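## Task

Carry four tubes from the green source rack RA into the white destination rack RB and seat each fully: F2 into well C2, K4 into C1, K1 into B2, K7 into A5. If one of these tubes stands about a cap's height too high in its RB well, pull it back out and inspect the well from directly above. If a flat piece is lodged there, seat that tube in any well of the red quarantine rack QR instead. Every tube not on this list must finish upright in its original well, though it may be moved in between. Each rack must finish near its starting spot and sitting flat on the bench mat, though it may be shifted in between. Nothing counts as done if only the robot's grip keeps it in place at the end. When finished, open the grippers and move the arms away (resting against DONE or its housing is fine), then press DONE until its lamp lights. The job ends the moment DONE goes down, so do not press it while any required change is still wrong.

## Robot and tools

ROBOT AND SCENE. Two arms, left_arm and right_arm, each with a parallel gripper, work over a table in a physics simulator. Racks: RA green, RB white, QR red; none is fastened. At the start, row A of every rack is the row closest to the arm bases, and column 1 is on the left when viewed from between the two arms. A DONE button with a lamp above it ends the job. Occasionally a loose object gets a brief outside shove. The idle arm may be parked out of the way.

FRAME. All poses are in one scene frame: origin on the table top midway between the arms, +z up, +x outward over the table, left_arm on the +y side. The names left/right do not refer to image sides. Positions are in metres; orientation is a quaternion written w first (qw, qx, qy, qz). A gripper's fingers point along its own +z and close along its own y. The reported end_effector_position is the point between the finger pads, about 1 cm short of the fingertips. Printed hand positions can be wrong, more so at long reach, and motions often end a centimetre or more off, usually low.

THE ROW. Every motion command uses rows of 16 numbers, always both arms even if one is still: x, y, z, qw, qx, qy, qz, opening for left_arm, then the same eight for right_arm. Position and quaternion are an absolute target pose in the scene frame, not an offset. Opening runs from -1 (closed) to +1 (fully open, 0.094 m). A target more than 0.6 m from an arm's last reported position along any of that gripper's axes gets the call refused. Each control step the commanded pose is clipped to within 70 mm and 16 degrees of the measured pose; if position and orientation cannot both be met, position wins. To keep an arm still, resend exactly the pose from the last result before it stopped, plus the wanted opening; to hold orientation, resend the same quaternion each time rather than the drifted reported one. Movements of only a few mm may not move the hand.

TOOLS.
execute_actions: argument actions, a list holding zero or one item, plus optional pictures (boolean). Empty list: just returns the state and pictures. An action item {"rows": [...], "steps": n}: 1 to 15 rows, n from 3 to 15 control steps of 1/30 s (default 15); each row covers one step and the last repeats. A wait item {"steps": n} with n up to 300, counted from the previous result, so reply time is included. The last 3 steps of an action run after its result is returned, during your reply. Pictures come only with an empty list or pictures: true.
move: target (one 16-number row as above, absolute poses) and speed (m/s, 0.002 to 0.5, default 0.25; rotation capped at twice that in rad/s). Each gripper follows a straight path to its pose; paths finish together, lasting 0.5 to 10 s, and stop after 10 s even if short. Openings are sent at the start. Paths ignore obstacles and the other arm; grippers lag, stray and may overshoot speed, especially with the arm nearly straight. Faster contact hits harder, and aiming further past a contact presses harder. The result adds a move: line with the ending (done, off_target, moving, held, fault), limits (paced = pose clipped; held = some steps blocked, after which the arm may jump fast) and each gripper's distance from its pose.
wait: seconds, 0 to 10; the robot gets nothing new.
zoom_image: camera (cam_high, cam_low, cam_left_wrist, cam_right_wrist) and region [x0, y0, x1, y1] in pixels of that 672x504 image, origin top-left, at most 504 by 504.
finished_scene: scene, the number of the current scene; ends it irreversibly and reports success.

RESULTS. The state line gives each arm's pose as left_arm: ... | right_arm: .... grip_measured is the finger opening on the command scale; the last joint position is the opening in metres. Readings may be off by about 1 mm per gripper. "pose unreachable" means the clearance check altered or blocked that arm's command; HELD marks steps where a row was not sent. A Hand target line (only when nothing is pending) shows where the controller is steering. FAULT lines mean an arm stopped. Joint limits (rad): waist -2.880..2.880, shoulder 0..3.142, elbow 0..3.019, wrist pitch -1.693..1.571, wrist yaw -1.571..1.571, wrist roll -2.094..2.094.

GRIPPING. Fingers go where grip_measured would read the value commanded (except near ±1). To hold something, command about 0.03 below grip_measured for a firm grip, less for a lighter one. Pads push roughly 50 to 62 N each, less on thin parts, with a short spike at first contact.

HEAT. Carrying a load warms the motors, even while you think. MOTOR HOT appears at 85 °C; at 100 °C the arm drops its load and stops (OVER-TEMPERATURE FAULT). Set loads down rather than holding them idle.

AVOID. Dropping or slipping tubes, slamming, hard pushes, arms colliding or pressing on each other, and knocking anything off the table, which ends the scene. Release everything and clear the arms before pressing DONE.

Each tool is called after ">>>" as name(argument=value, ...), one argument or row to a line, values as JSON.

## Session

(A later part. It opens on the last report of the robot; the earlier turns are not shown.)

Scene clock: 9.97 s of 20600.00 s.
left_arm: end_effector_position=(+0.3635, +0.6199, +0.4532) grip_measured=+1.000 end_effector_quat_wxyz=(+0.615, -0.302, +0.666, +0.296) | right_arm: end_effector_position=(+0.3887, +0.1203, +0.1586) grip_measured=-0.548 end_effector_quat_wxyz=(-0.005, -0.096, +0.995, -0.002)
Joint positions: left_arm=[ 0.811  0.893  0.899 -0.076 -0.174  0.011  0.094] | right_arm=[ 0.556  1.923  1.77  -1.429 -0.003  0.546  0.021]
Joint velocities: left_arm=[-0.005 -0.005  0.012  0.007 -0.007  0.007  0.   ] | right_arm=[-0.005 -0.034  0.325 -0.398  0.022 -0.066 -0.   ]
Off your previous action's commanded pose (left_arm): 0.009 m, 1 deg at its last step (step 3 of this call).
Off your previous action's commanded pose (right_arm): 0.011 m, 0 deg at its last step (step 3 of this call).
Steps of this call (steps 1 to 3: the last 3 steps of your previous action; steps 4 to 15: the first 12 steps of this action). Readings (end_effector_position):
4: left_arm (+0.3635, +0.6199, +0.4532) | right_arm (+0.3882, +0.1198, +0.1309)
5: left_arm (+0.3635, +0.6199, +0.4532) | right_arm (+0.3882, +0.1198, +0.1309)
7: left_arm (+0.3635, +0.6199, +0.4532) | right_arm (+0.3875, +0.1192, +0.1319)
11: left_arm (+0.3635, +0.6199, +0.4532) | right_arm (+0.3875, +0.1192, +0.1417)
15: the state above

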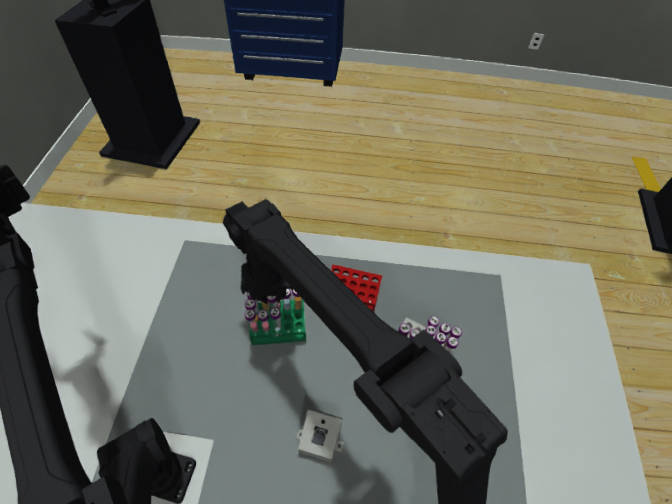

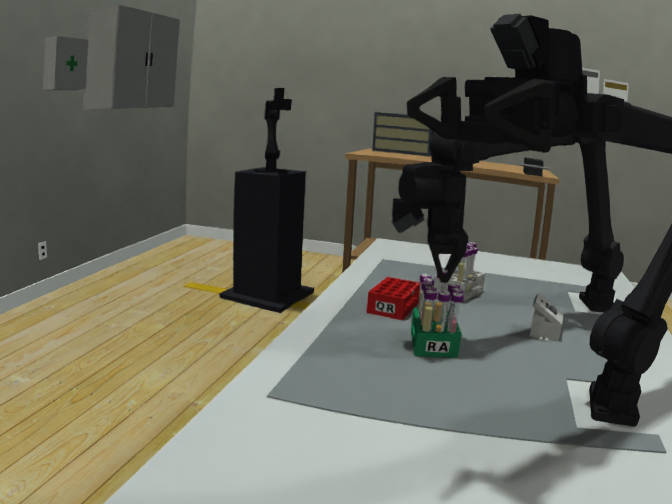

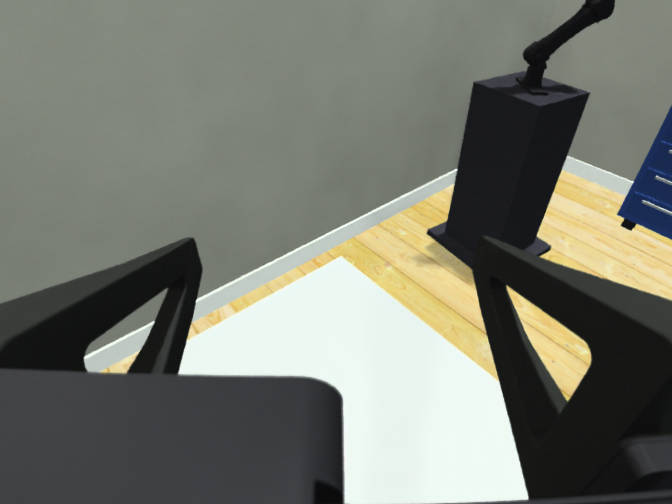

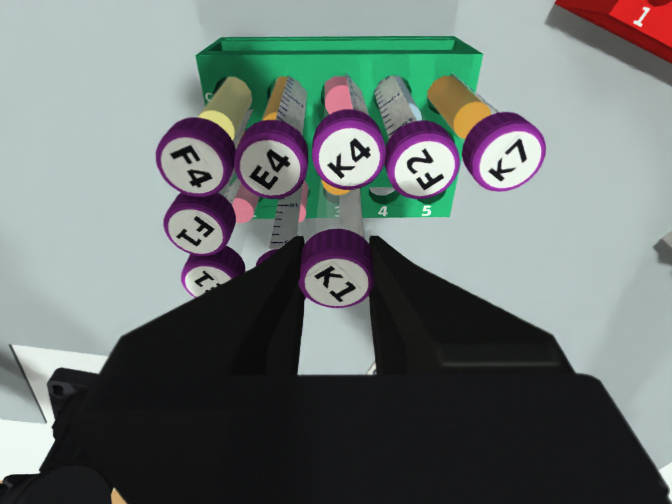

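>>> move(
  target=[0.364,0.62,0.462,0.619,-0.301,0.662,0.297,1,0.405,0.05,0.29,0.02,-0.095,0.995,0.015,-0.575],
  speed=0.15,
)

>>> move(
  target=[0.364,0.62,0.462,0.619,-0.301,0.662,0.297,1,0.395,-0.195,0.28,0,-0.164,0.986,0,-0.575],
  speed=0.3,
)

>>> move(
  target=[0.364,0.62,0.462,0.619,-0.301,0.662,0.297,1,0.386,-0.195,0.195,0,-0.164,0.986,0,-0.575],
  speed=0.1,
)

Scene clock: 11.67 s of 20600.00 s.
left_arm: end_effector_position=(+0.3634, +0.6198, +0.4515) grip_measured=+1.000 end_effector_quat_wxyz=(+0.614, -0.302, +0.667, +0.296) | right_arm: end_effector_position=(+0.3964, +0.0453, +0.2607) grip_measured=-0.548 end_effector_quat_wxyz=(-0.003, -0.088, +0.996, -0.000)
Joint positions: left_arm=[ 0.811  0.893  0.897 -0.076 -0.174  0.011  0.094] | right_arm=[ 0.445  1.788  1.842 -1.631 -0.003  0.452  0.021]
Joint velocities: left_arm=[-0.005 -0.015 -0.002  0.012 -0.066 -0.037  0.   ] | right_arm=[-0.005  0.005  0.002 -0.017  0.022 -0.022 -0.   ]
Hand target (left_arm): +0.364, +0.620, +0.462; +0.619, -0.301, +0.662, +0.297
Hand target (right_arm): +0.402, +0.048, +0.289; +0.021, -0.095, +0.995, +0.015
Off your previous action's commanded pose (left_arm): 0.009 m, 1 deg at its last step (step 3 of this call).
Off your previous action's commanded pose (right_arm): 0.057 m, 4 deg at its last step (step 3 of this call).
Off the commanded pose (left_arm): 0.010 m, 1 deg.
Off the commanded pose (right_arm): 0.031 m, 3 deg.
Kept back: nothing.
move: off_target (right_arm)

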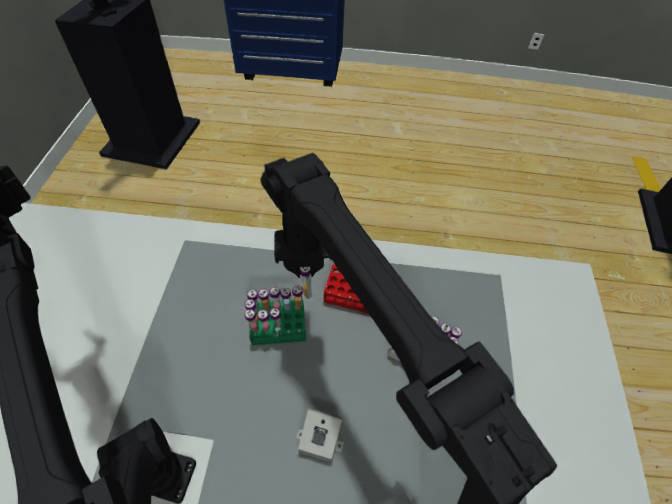

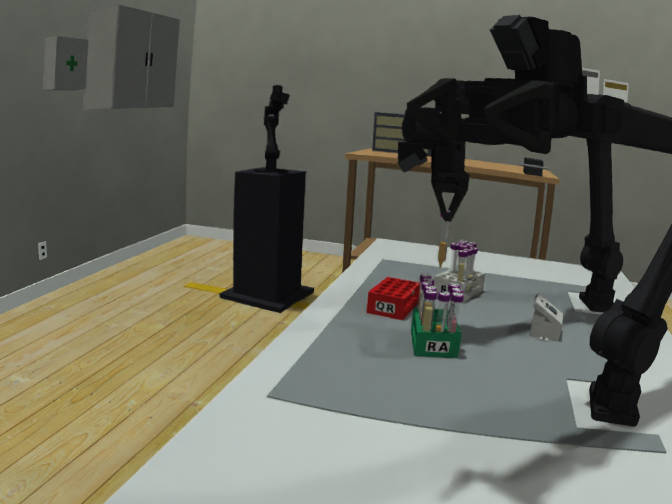

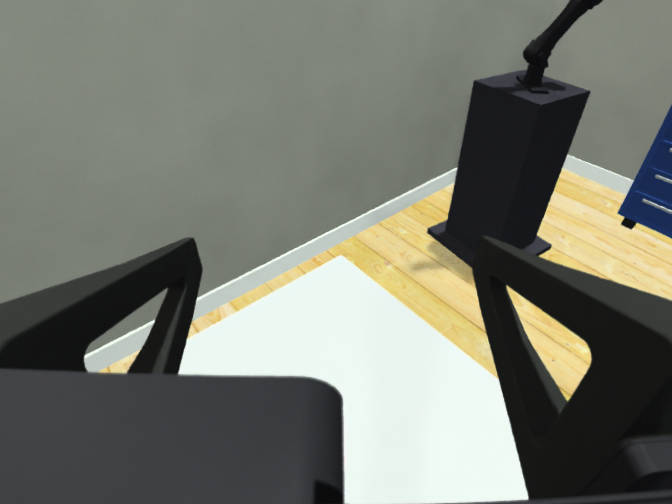

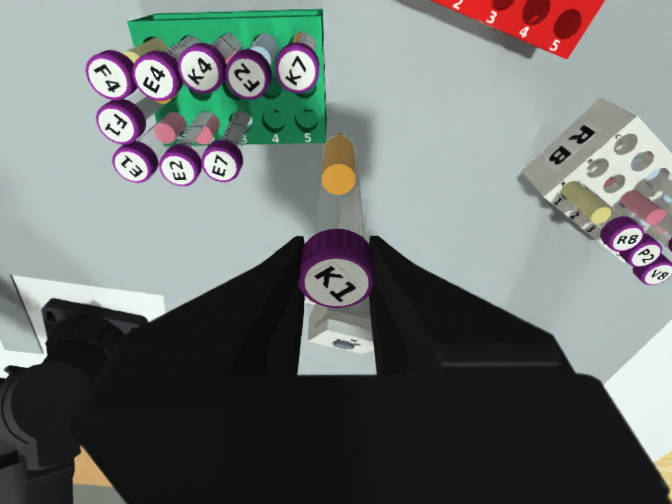

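Scene clock: 13.13 s of 20600.00 s.
left_arm: end_effector_position=(+0.3634, +0.6198, +0.4499) grip_measured=+1.000 end_effector_quat_wxyz=(+0.613, -0.302, +0.668, +0.295) | right_arm: end_effector_position=(+0.3916, -0.1973, +0.2733) grip_measured=-0.548 end_effector_quat_wxyz=(-0.011, -0.153, +0.988, -0.003)
Joint positions: left_arm=[ 0.811  0.893  0.894 -0.076 -0.174  0.011  0.094] | right_arm=[ 0.001  1.521  1.539 -1.611  0.006 -0.123  0.021]
Joint velocities: left_arm=[-0.005  0.005 -0.012  0.007 -0.007  0.037  0.   ] | right_arm=[-0.015  0.005  0.007 -0.002  0.007 -0.037 -0.001]
Hand target (left_arm): +0.364, +0.620, +0.462; +0.619, -0.301, +0.662, +0.297
Hand target (right_arm): +0.390, -0.194, +0.279; +0.000, -0.164, +0.986, -0.001
Off the commanded pose (left_arm): 0.012 m, 1 deg.
Off the commanded pose (right_arm): 0.008 m, 2 deg.
Kept back: nothing.
move: off_target (left_arm)

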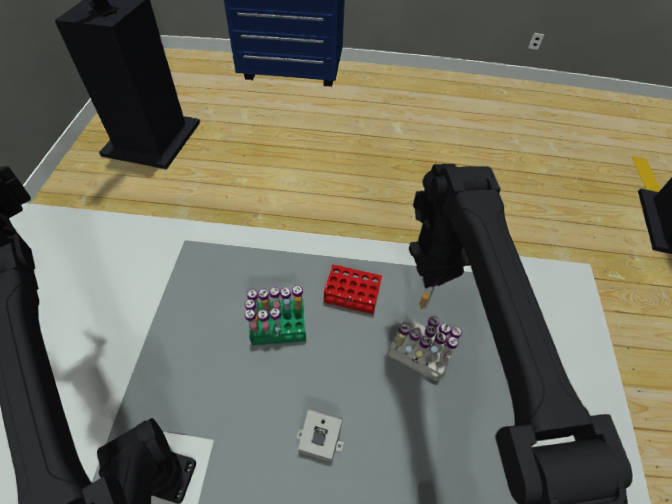

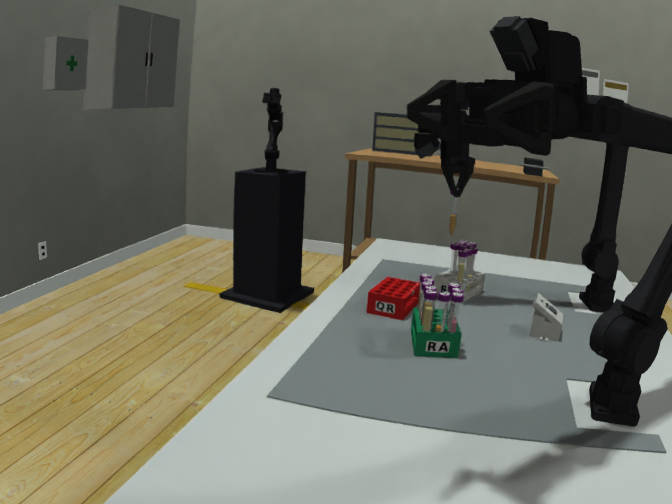

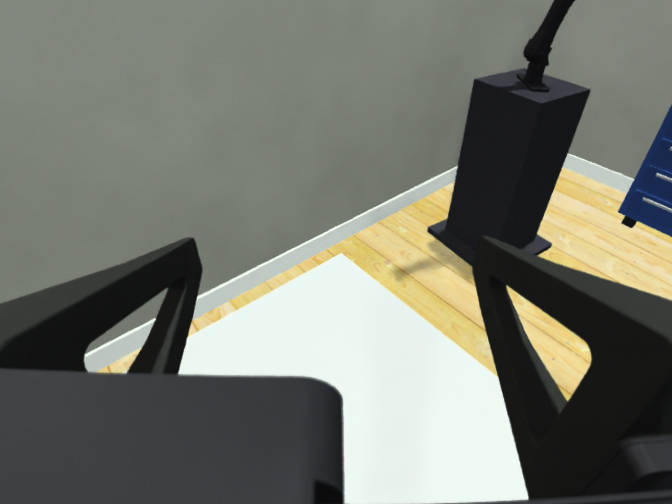

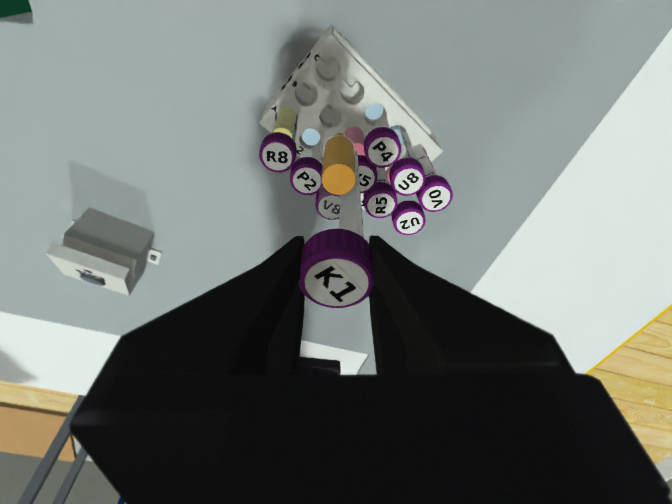

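Scene clock: 14.23 s of 20600.00 s.
left_arm: end_effector_position=(+0.3634, +0.6198, +0.4487) grip_measured=+1.000 end_effector_quat_wxyz=(+0.612, -0.302, +0.668, +0.295) | right_arm: end_effector_position=(+0.3847, -0.1982, +0.1922) grip_measured=-0.548 end_effector_quat_wxyz=(-0.010, -0.155, +0.988, -0.002)
Joint positions: left_arm=[ 0.811  0.893  0.892 -0.076 -0.174  0.011  0.094] | right_arm=[ 0.001  1.521  1.326 -1.396  0.004 -0.127  0.021]
Joint velocities: left_arm=[-0.005 -0.005  0.002  0.022  0.066  0.022  0.   ] | right_arm=[-0.015 -0.015  0.012  0.002 -0.037 -0.037 -0.002]
Hand target (left_arm): +0.364, +0.620, +0.462; +0.619, -0.301, +0.662, +0.297
Hand target (right_arm): +0.387, -0.195, +0.195; -0.000, -0.164, +0.986, -0.000
Off the commanded pose (left_arm): 0.013 m, 1 deg.
Off the commanded pose (right_arm): 0.004 m, 2 deg.
Kept back: nothing.
move: off_target (left_arm)

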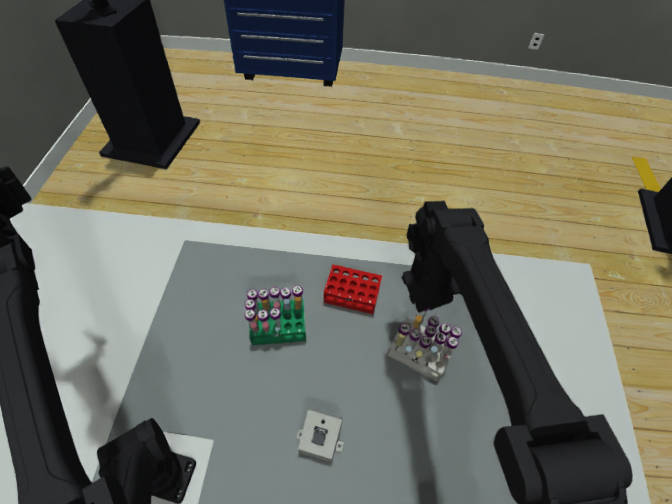

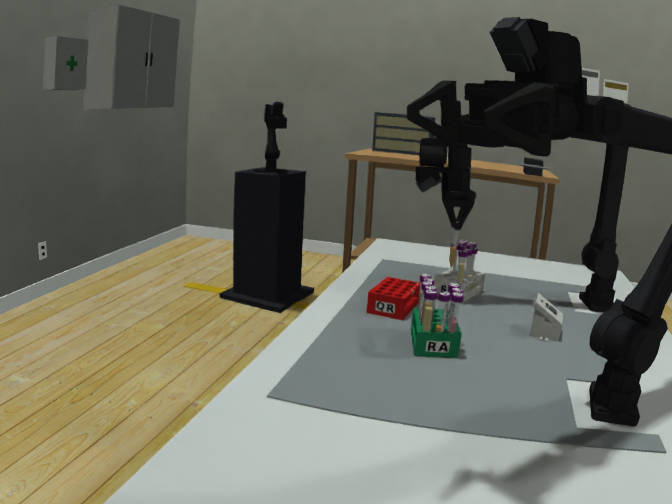

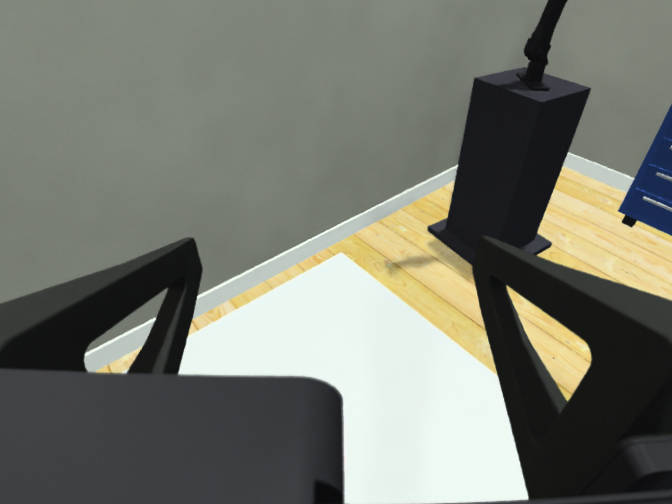

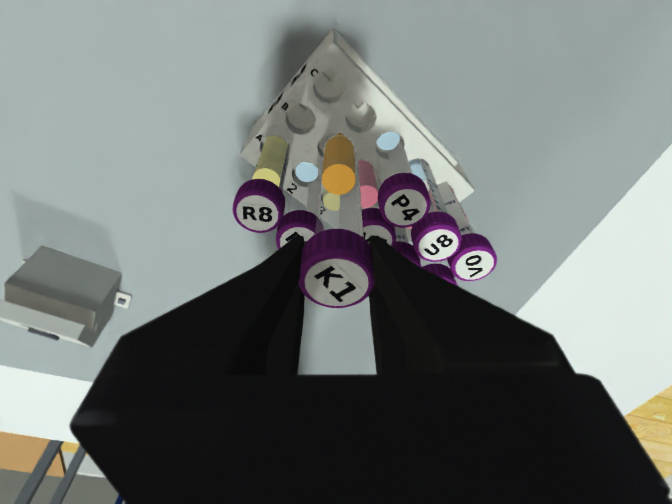

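>>> move(
  target=[0.364,0.62,0.462,0.619,-0.301,0.662,0.297,1,0.373,-0.1945,0.187,0,-0.164,0.986,0,-0.575],
  speed=0.03,
)

>>> zoom_image(
  camera="cam_right_wrist",
  region=[236,30,436,230],
)

Scene clock: 15.33 s of 20600.00 s.
left_arm: end_effector_position=(+0.3634, +0.6198, +0.4487) grip_measured=+1.000 end_effector_quat_wxyz=(+0.612, -0.302, +0.668, +0.295) | right_arm: end_effector_position=(+0.3725, -0.1987, +0.1795) grip_measured=-0.548 end_effector_quat_wxyz=(-0.016, -0.157, +0.988, -0.002)
Joint positions: left_arm=[ 0.811  0.893  0.892 -0.076 -0.174  0.011  0.094] | right_arm=[ 0.005  1.504  1.272 -1.371  0.003 -0.127  0.021]
Joint velocities: left_arm=[-0.024 -0.005 -0.017 -0.002  0.022 -0.095  0.   ] | right_arm=[ 0.005 -0.005  0.017 -0.002  0.007 -0.037 -0.002]
Hand target (left_arm): +0.364, +0.620, +0.462; +0.619, -0.301, +0.662, +0.297
Hand target (right_arm): +0.373, -0.194, +0.187; -0.000, -0.164, +0.986, +0.000
Off the commanded pose (left_arm): 0.013 m, 1 deg.
Off the commanded pose (right_arm): 0.009 m, 2 deg.
Kept back: nothing.
move: off_target (left_arm)

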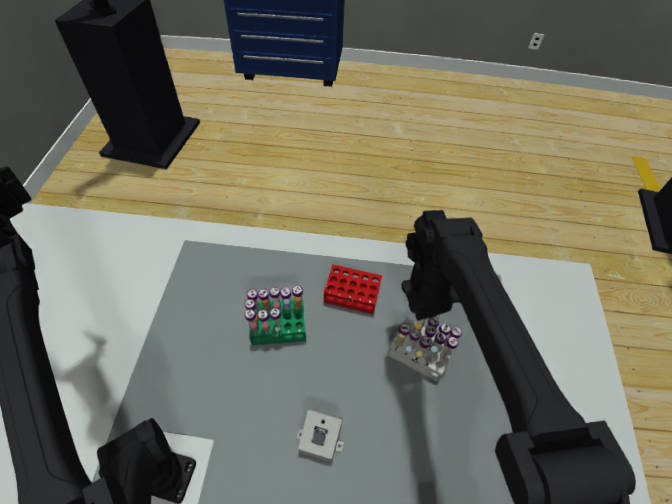

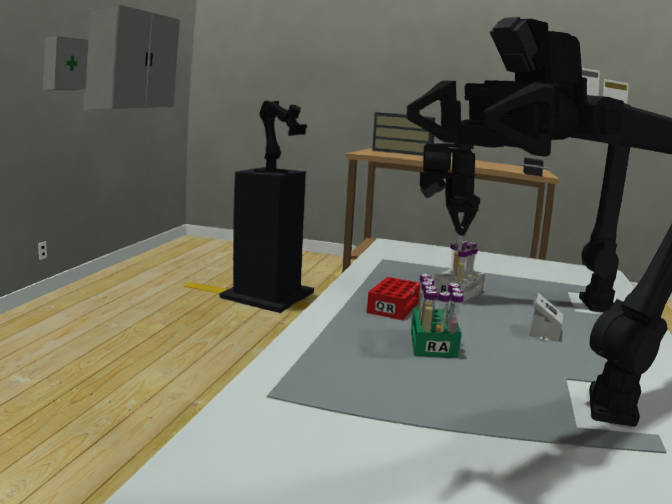

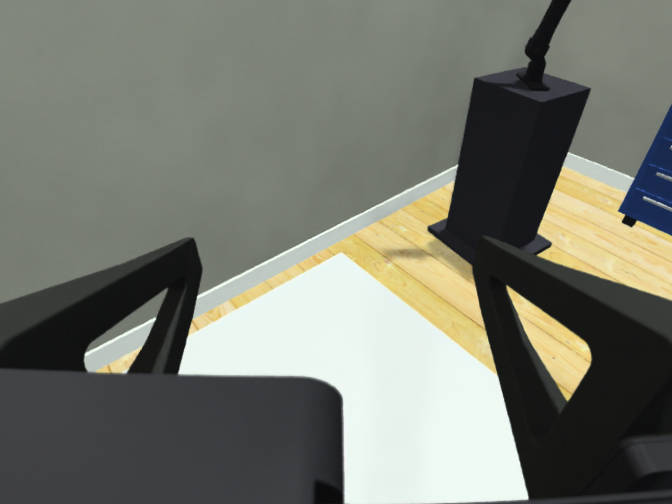

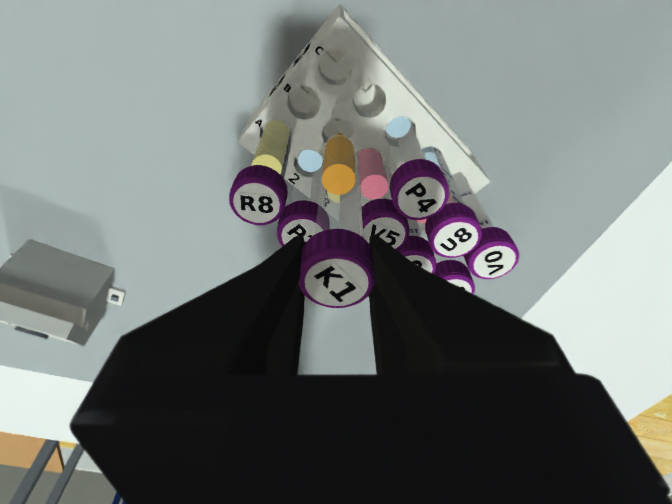

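Region (236, 30, 436, 230) of cam_right_wrist's 672x504 image, scaled by 2.520, with more detail than that image has.

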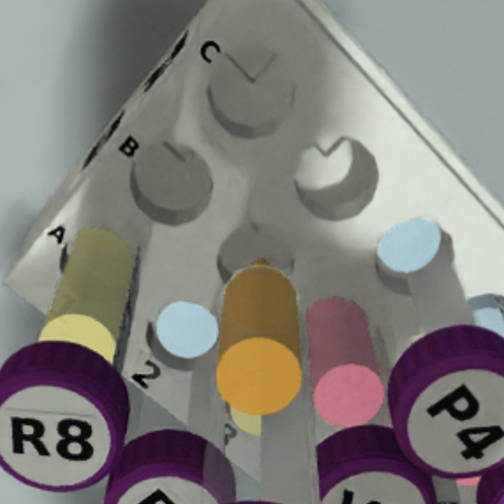

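Good. Descend while drifting the cap outward toward true B2.

>>> move(
  target=[0.364,0.62,0.462,0.619,-0.301,0.662,0.297,1,0.378,-0.197,0.15,0,-0.164,0.986,0,-0.575],
  speed=0.03,
)

Scene clock: 16.83 s of 20600.00 s.
left_arm: end_effector_position=(+0.3634, +0.6198, +0.4475) grip_measured=+1.000 end_effector_quat_wxyz=(+0.611, -0.302, +0.669, +0.295) | right_arm: end_effector_position=(+0.3735, -0.1985, +0.1573) grip_measured=-0.548 end_effector_quat_wxyz=(-0.002, -0.157, +0.988, -0.002)
Joint positions: left_arm=[ 0.811  0.893  0.89  -0.076 -0.174  0.011  0.094] | right_arm=[ 0.005  1.504  1.213 -1.283  0.003 -0.128  0.021]
Joint velocities: left_arm=[-0.005 -0.015 -0.017 -0.002 -0.007 -0.007  0.   ] | right_arm=[-0.015 -0.015  0.002 -0.012  0.037 -0.007  0.001]
Hand target (left_arm): +0.364, +0.620, +0.462; +0.619, -0.301, +0.662, +0.297
Hand target (right_arm): +0.378, -0.197, +0.150; -0.000, -0.164, +0.986, -0.000
Off the commanded pose (left_arm): 0.015 m, 1 deg.
Off the commanded pose (right_arm): 0.009 m, 1 deg.
Kept back: nothing.
move: off_target (left_arm)

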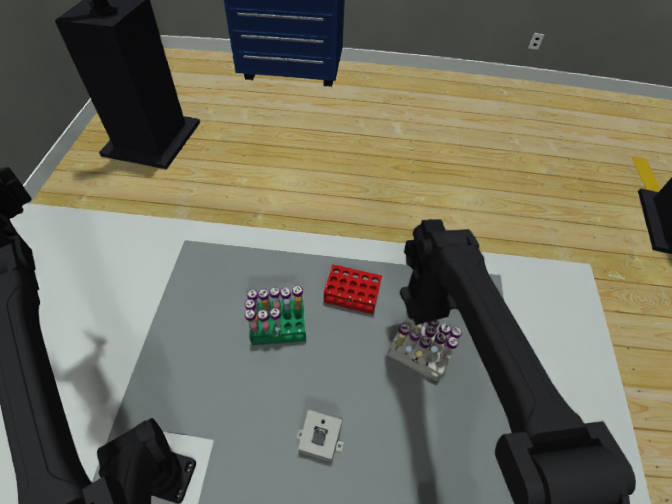

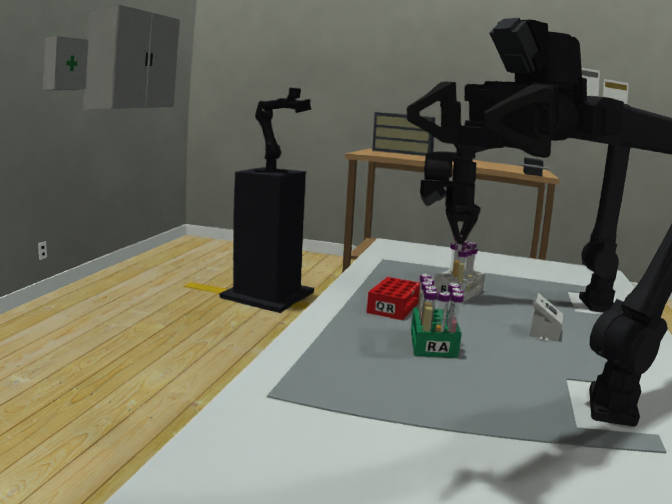

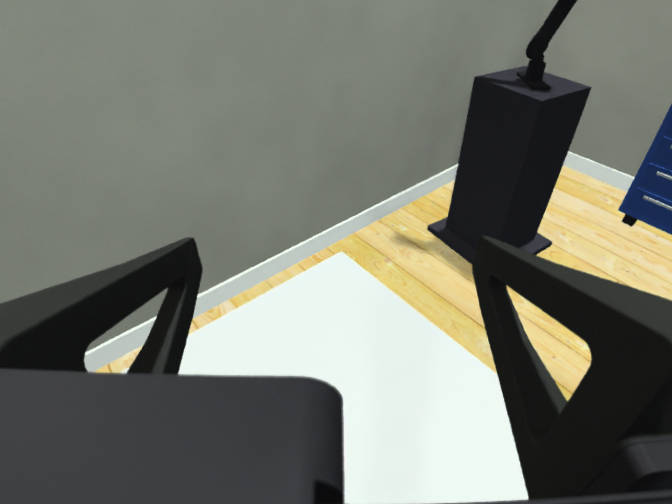

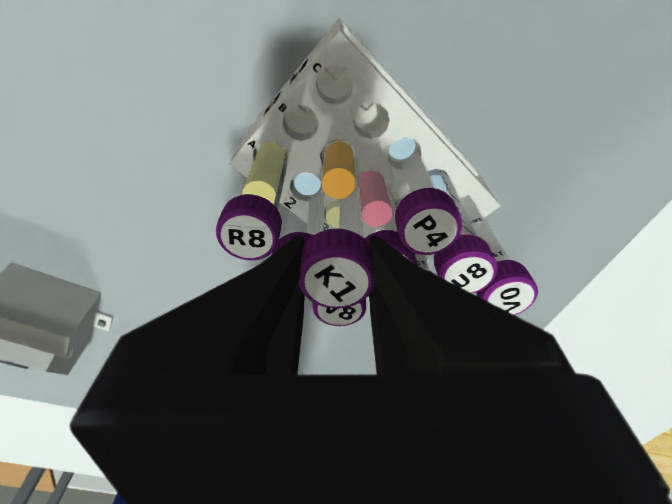

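>>> move(
  target=[0.364,0.62,0.462,0.619,-0.301,0.662,0.297,1,0.388,-0.195,0.122,0,-0.164,0.986,0,-0.575],
  speed=0.03,
)

Scene clock: 18.63 s of 20600.00 s.
left_arm: end_effector_position=(+0.3633, +0.6197, +0.4463) grip_measured=+1.000 end_effector_quat_wxyz=(+0.611, -0.303, +0.670, +0.295) | right_arm: end_effector_position=(+0.3770, -0.1974, +0.1306) grip_measured=-0.548 end_effector_quat_wxyz=(-0.011, -0.157, +0.987, -0.001)
Joint positions: left_arm=[ 0.811  0.893  0.888 -0.076 -0.174  0.011  0.094] | right_arm=[ 0.005  1.547  1.188 -1.233  0.    -0.129  0.021]
Joint velocities: left_arm=[-0.005 -0.015 -0.007 -0.012 -0.037 -0.037  0.   ] | right_arm=[-0.005  0.005 -0.007 -0.012 -0.037  0.007 -0.   ]
Hand target (left_arm): +0.364, +0.620, +0.462; +0.619, -0.301, +0.662, +0.297
Hand target (right_arm): +0.388, -0.195, +0.122; -0.000, -0.164, +0.986, -0.000
Off the commanded pose (left_arm): 0.016 m, 1 deg.
Off the commanded pose (right_arm): 0.014 m, 1 deg.
Kept back: nothing.
move: off_target (left_arm, right_arm)

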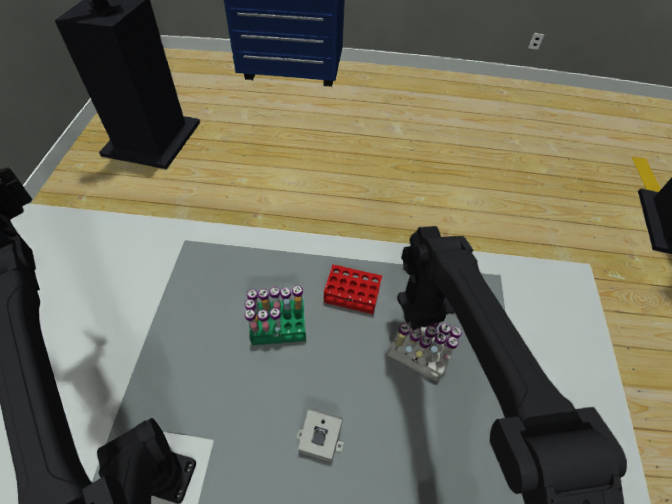

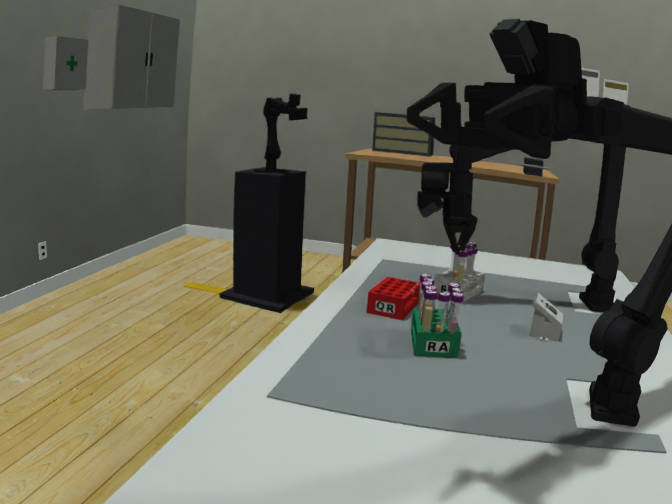

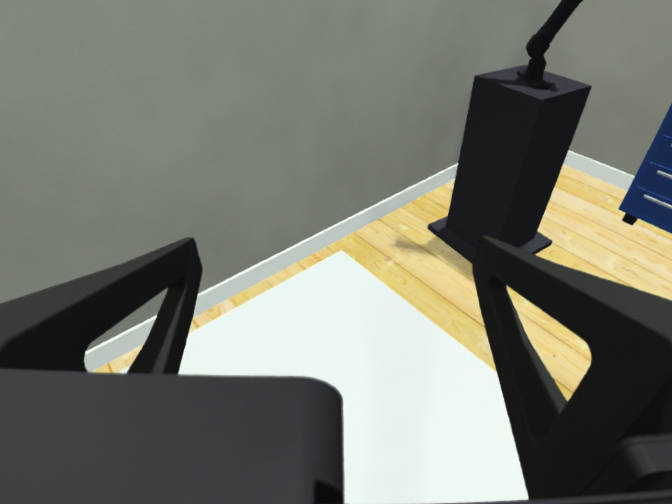

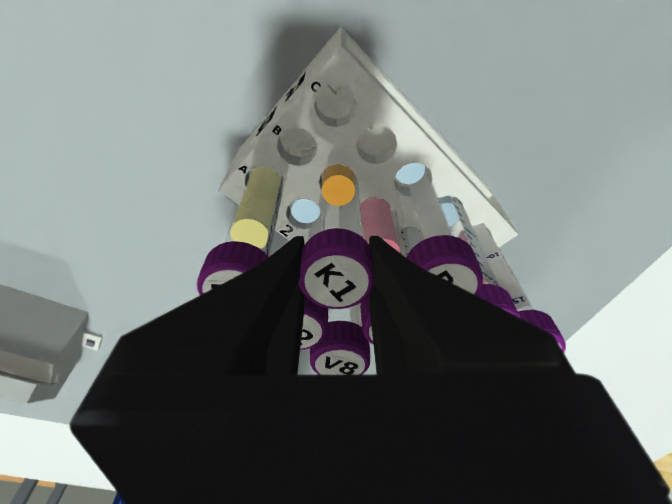

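>>> execute_actions(
  actions=[
    {"rows":[[0.364,0.62,0.462,0.619,-0.301,0.662,0.297,1,0.385,-0.196,0.131,0,-0.164,0.986,0,-0.47],[0.364,0.62,0.462,0.619,-0.301,0.662,0.297,1,0.385,-0.196,0.131,0,-0.164,0.986,0,-0.47],[0.364,0.62,0.462,0.619,-0.301,0.662,0.297,1,0.385,-0.196,0.131,0,-0.164,0.986,0,-0.47],[0.364,0.62,0.462,0.619,-0.301,0.662,0.297,1,0.385,-0.196,0.131,0,-0.164,0.986,0,-0.47],[0.364,0.62,0.462,0.619,-0.301,0.662,0.297,1,0.385,-0.196,0.131,0,-0.164,0.986,0,-0.47],[0.364,0.62,0.462,0.619,-0.301,0.662,0.297,1,0.39,-0.195,0.145,0.015,-0.164,0.986,0,-0.47],[0.364,0.62,0.462,0.619,-0.301,0.662,0.297,1,0.395,-0.194,0.158,0.03,-0.164,0.986,0,-0.47],[0.364,0.62,0.462,0.619,-0.301,0.662,0.297,1,0.395,-0.194,0.164,0.03,-0.164,0.986,0,-0.47],[0.364,0.62,0.462,0.619,-0.301,0.662,0.297,1,0.395,-0.194,0.17,0.03,-0.164,0.986,0,-0.47],[0.364,0.62,0.462,0.619,-0.301,0.662,0.297,1,0.395,-0.194,0.176,0.03,-0.164,0.986,0,-0.47],[0.364,0.62,0.462,0.619,-0.301,0.662,0.297,1,0.395,-0.194,0.182,0.03,-0.164,0.986,0,-0.47],[0.364,0.62,0.462,0.619,-0.301,0.662,0.297,1,0.395,-0.194,0.188,0.03,-0.164,0.986,0,-0.47],[0.364,0.62,0.462,0.619,-0.301,0.662,0.297,1,0.395,-0.194,0.194,0.03,-0.164,0.986,0,-0.47],[0.364,0.62,0.462,0.619,-0.301,0.662,0.297,1,0.395,-0.194,0.2,0.03,-0.164,0.986,0,-0.47]],"steps":15},
  ],
)

>>> move(
  target=[0.364,0.62,0.462,0.619,-0.301,0.662,0.297,1,0.431,0.082,0.22,0,-0.771,0.637,0,-0.25],
  speed=0.35,
)

>>> move(
  target=[0.364,0.62,0.462,0.619,-0.301,0.662,0.297,1,0.421,0.073,0.15,0,-0.771,0.637,0,-0.25],
  speed=0.08,
)

Scene clock: 20.53 s of 20600.00 s.
left_arm: end_effector_position=(+0.3633, +0.6197, +0.4463) grip_measured=+1.000 end_effector_quat_wxyz=(+0.611, -0.303, +0.670, +0.295) | right_arm: end_effector_position=(+0.3744, -0.1979, +0.1403) grip_measured=-0.472 end_effector_quat_wxyz=(-0.011, -0.158, +0.987, -0.001)
Joint positions: left_arm=[ 0.811  0.893  0.888 -0.076 -0.174  0.011  0.094] | right_arm=[ 0.005  1.532  1.197 -1.259  0.    -0.129  0.025]
Joint velocities: left_arm=[-0.005 -0.005 -0.002 -0.012 -0.051 -0.007  0.   ] | right_arm=[-0.015 -0.122  0.178 -0.379  0.051 -0.022 -0.001]
Steps of this call (steps 1 to 45: nothing new was sent; steps 46 to 57: the first 12 steps of this action). Readings (end_effector_position):
46: left_arm (+0.3633, +0.6197, +0.4463) | right_arm (+0.3770, -0.1974, +0.1306)
47: left_arm (+0.3633, +0.6197, +0.4463) | right_arm (+0.3775, -0.1973, +0.1305)
49: left_arm (+0.3633, +0.6197, +0.4463) | right_arm (+0.3782, -0.1972, +0.1305)
53: left_arm (+0.3633, +0.6197, +0.4463) | right_arm (+0.3782, -0.1971, +0.1313)
57: the state above

Scene clock: 23.73 s of 20600.00 s.
left_arm: end_effector_position=(+0.3633, +0.6197, +0.4442) grip_measured=+1.000 end_effector_quat_wxyz=(+0.609, -0.303, +0.671, +0.295) | right_arm: end_effector_position=(+0.4238, +0.0710, +0.2104) grip_measured=-0.252 end_effector_quat_wxyz=(+0.013, +0.766, -0.643, -0.003)
Joint positions: left_arm=[ 0.811  0.893  0.885 -0.076 -0.174  0.011  0.094] | right_arm=[ 0.454  1.909  1.885 -1.573  0.    -1.108  0.035]
Joint velocities: left_arm=[ 0.005 -0.005 -0.002 -0.022 -0.095 -0.037  0.   ] | right_arm=[-0.005 -0.005  0.012 -0.012  0.051  0.007 -0.   ]
Hand target (left_arm): +0.364, +0.620, +0.462; +0.619, -0.301, +0.662, +0.297
Hand target (right_arm): +0.435, +0.079, +0.222; -0.001, +0.771, -0.637, -0.001
Off your previous action's commanded pose (left_arm): 0.016 m, 1 deg at its last step (step 3 of this call).
Off your previous action's commanded pose (right_arm): 0.049 m, 5 deg at its last step (step 3 of this call).
Off the commanded pose (left_arm): 0.018 m, 2 deg.
Off the commanded pose (right_arm): 0.016 m, 2 deg.
Kept back: nothing.
move: off_target (left_arm, right_arm)

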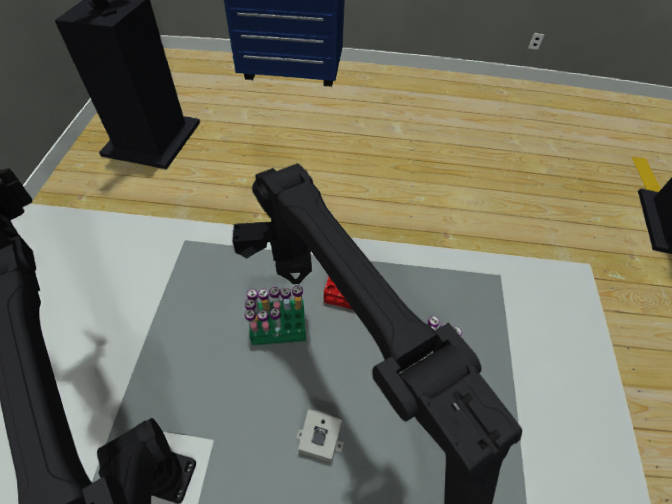

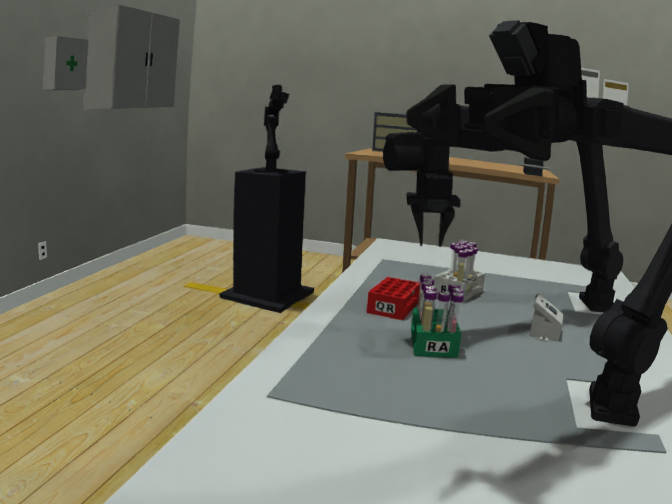

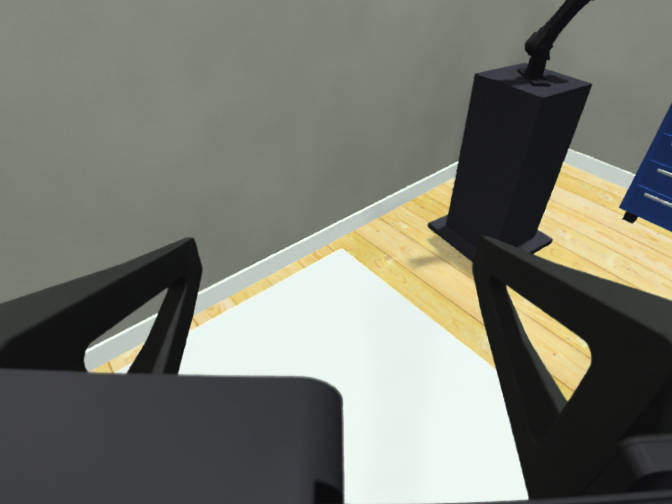

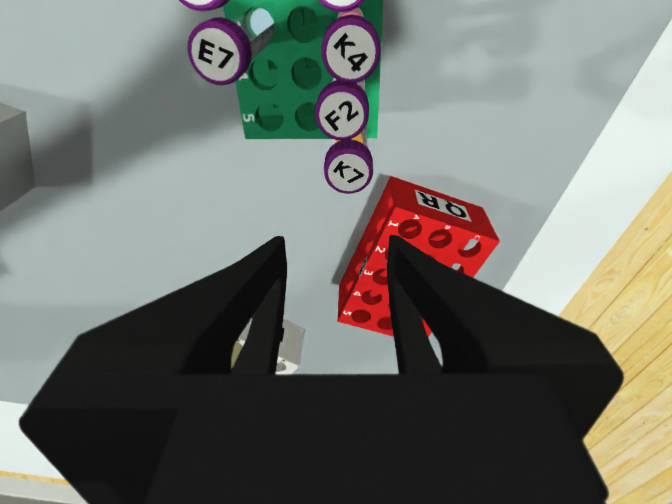

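Scene clock: 24.80 s of 20600.00 s.
left_arm: end_effector_position=(+0.3632, +0.6197, +0.4434) grip_measured=+1.000 end_effector_quat_wxyz=(+0.609, -0.303, +0.671, +0.294) | right_arm: end_effector_position=(+0.4213, +0.0692, +0.1499) grip_measured=-0.252 end_effector_quat_wxyz=(+0.007, +0.766, -0.643, -0.001)
Joint positions: left_arm=[ 0.811  0.893  0.884 -0.076 -0.174  0.011  0.094] | right_arm=[ 0.454  1.909  1.726 -1.401  0.    -1.108  0.035]
Joint velocities: left_arm=[-0.005 -0.015 -0.002 -0.012 -0.051 -0.007  0.   ] | right_arm=[-0.015 -0.015 -0.002  0.007  0.022  0.022 -0.001]
Hand target (left_arm): +0.364, +0.620, +0.462; +0.619, -0.301, +0.662, +0.297
Hand target (right_arm): +0.422, +0.073, +0.150; +0.000, +0.771, -0.637, -0.000
Off the commanded pose (left_arm): 0.019 m, 2 deg.
Off the commanded pose (right_arm): 0.004 m, 1 deg.
Kept back: nothing.
move: off_target (left_arm)

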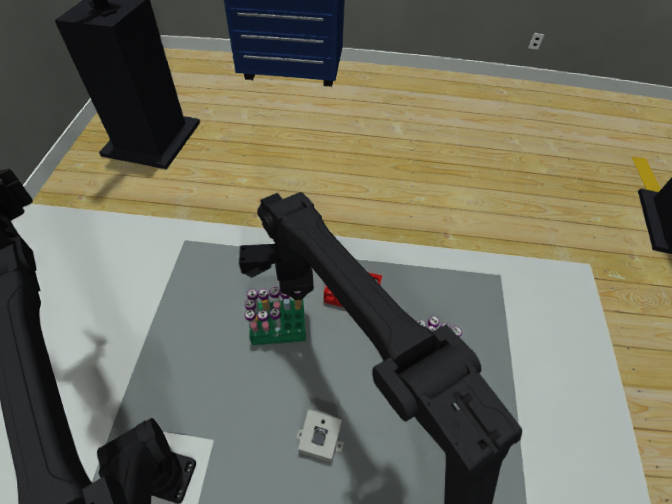

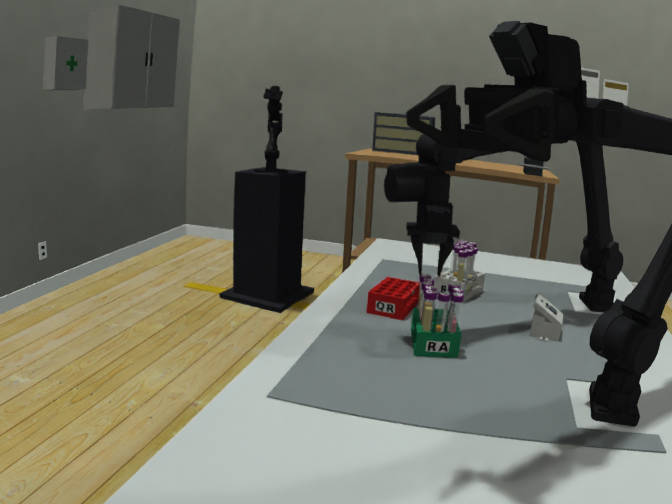

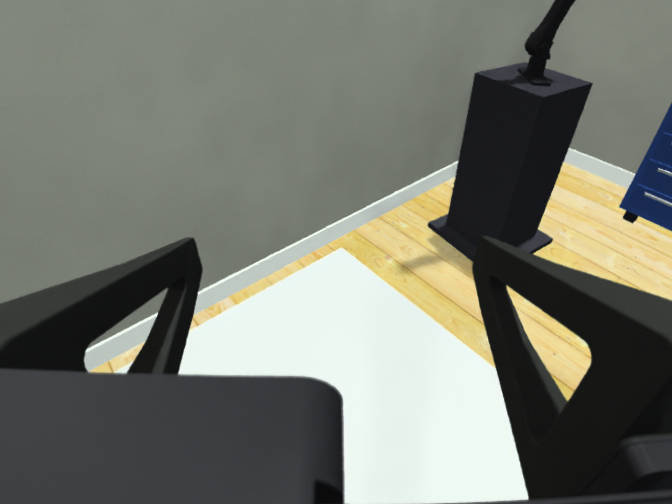

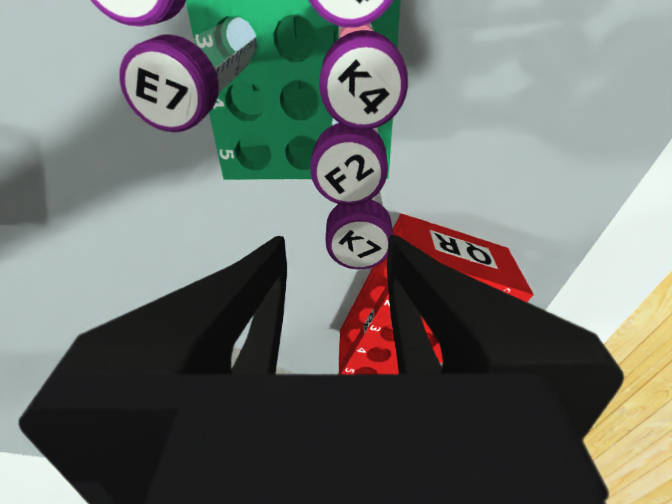

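Needs ~7 mm +x. Open wider and descend outward.

>>> move(
  target=[0.364,0.62,0.462,0.619,-0.301,0.662,0.297,1,0.433,0.072,0.118,0,-0.771,0.637,0,0.0],
  speed=0.04,
)

Scene clock: 26.30 s of 20600.00 s.
left_arm: end_effector_position=(+0.3632, +0.6197, +0.4430) grip_measured=+1.000 end_effector_quat_wxyz=(+0.609, -0.303, +0.671, +0.294) | right_arm: end_effector_position=(+0.4284, +0.0745, +0.1305) grip_measured=-0.002 end_effector_quat_wxyz=(-0.004, +0.769, -0.639, +0.001)
Joint positions: left_arm=[ 0.811  0.893  0.883 -0.076 -0.174  0.011  0.094] | right_arm=[ 0.454  1.929  1.704 -1.338  0.    -1.118  0.047]
Joint velocities: left_arm=[-0.005 -0.005  0.002 -0.012 -0.095 -0.007  0.   ] | right_arm=[-0.005  0.005 -0.027 -0.007  0.066  0.022 -0.   ]
Hand target (left_arm): +0.364, +0.620, +0.462; +0.619, -0.301, +0.662, +0.297
Hand target (right_arm): +0.433, +0.072, +0.118; +0.000, +0.771, -0.637, -0.000
Off the commanded pose (left_arm): 0.019 m, 2 deg.
Off the commanded pose (right_arm): 0.014 m, 1 deg.
Kept back: nothing.
move: off_target (left_arm, right_arm)

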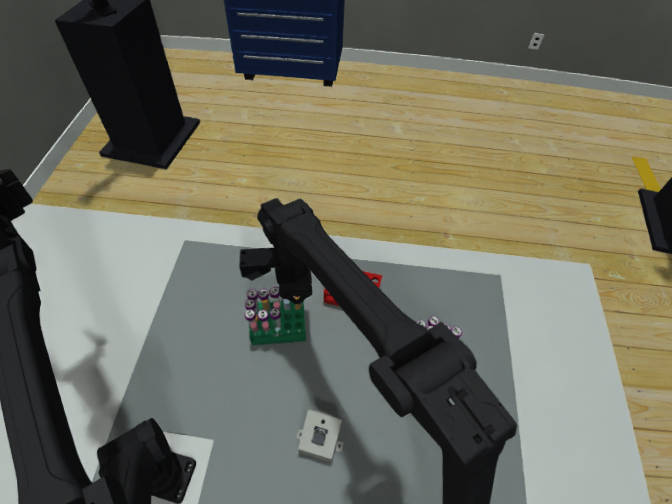

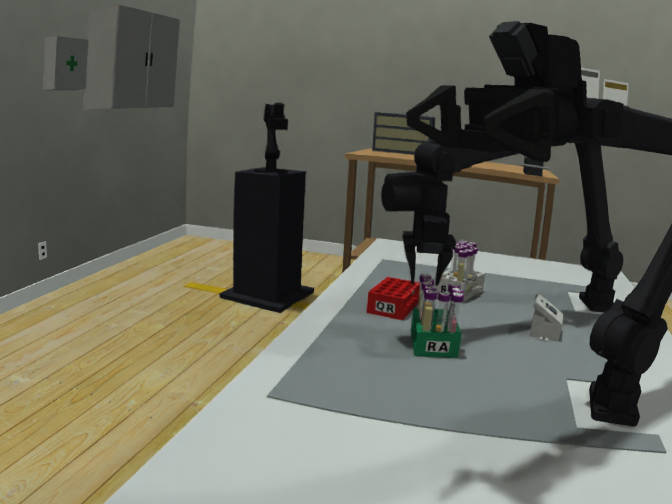

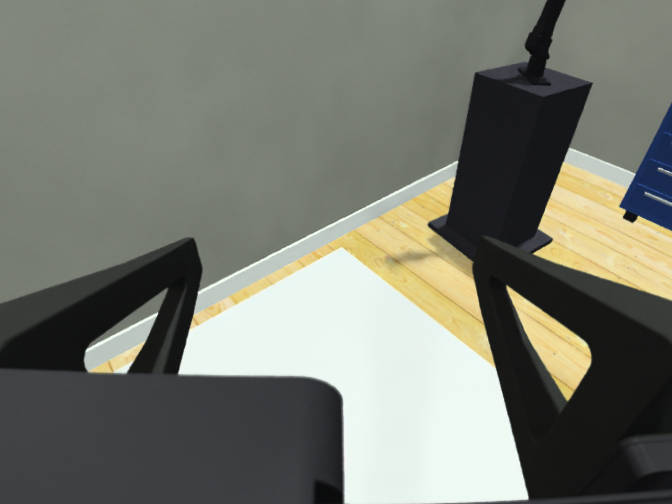

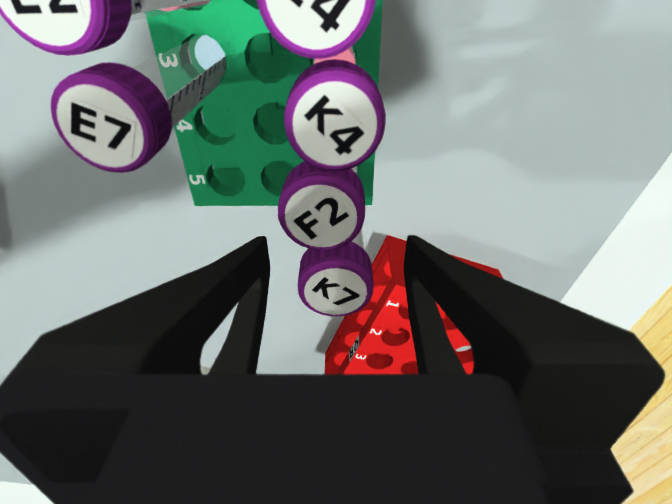

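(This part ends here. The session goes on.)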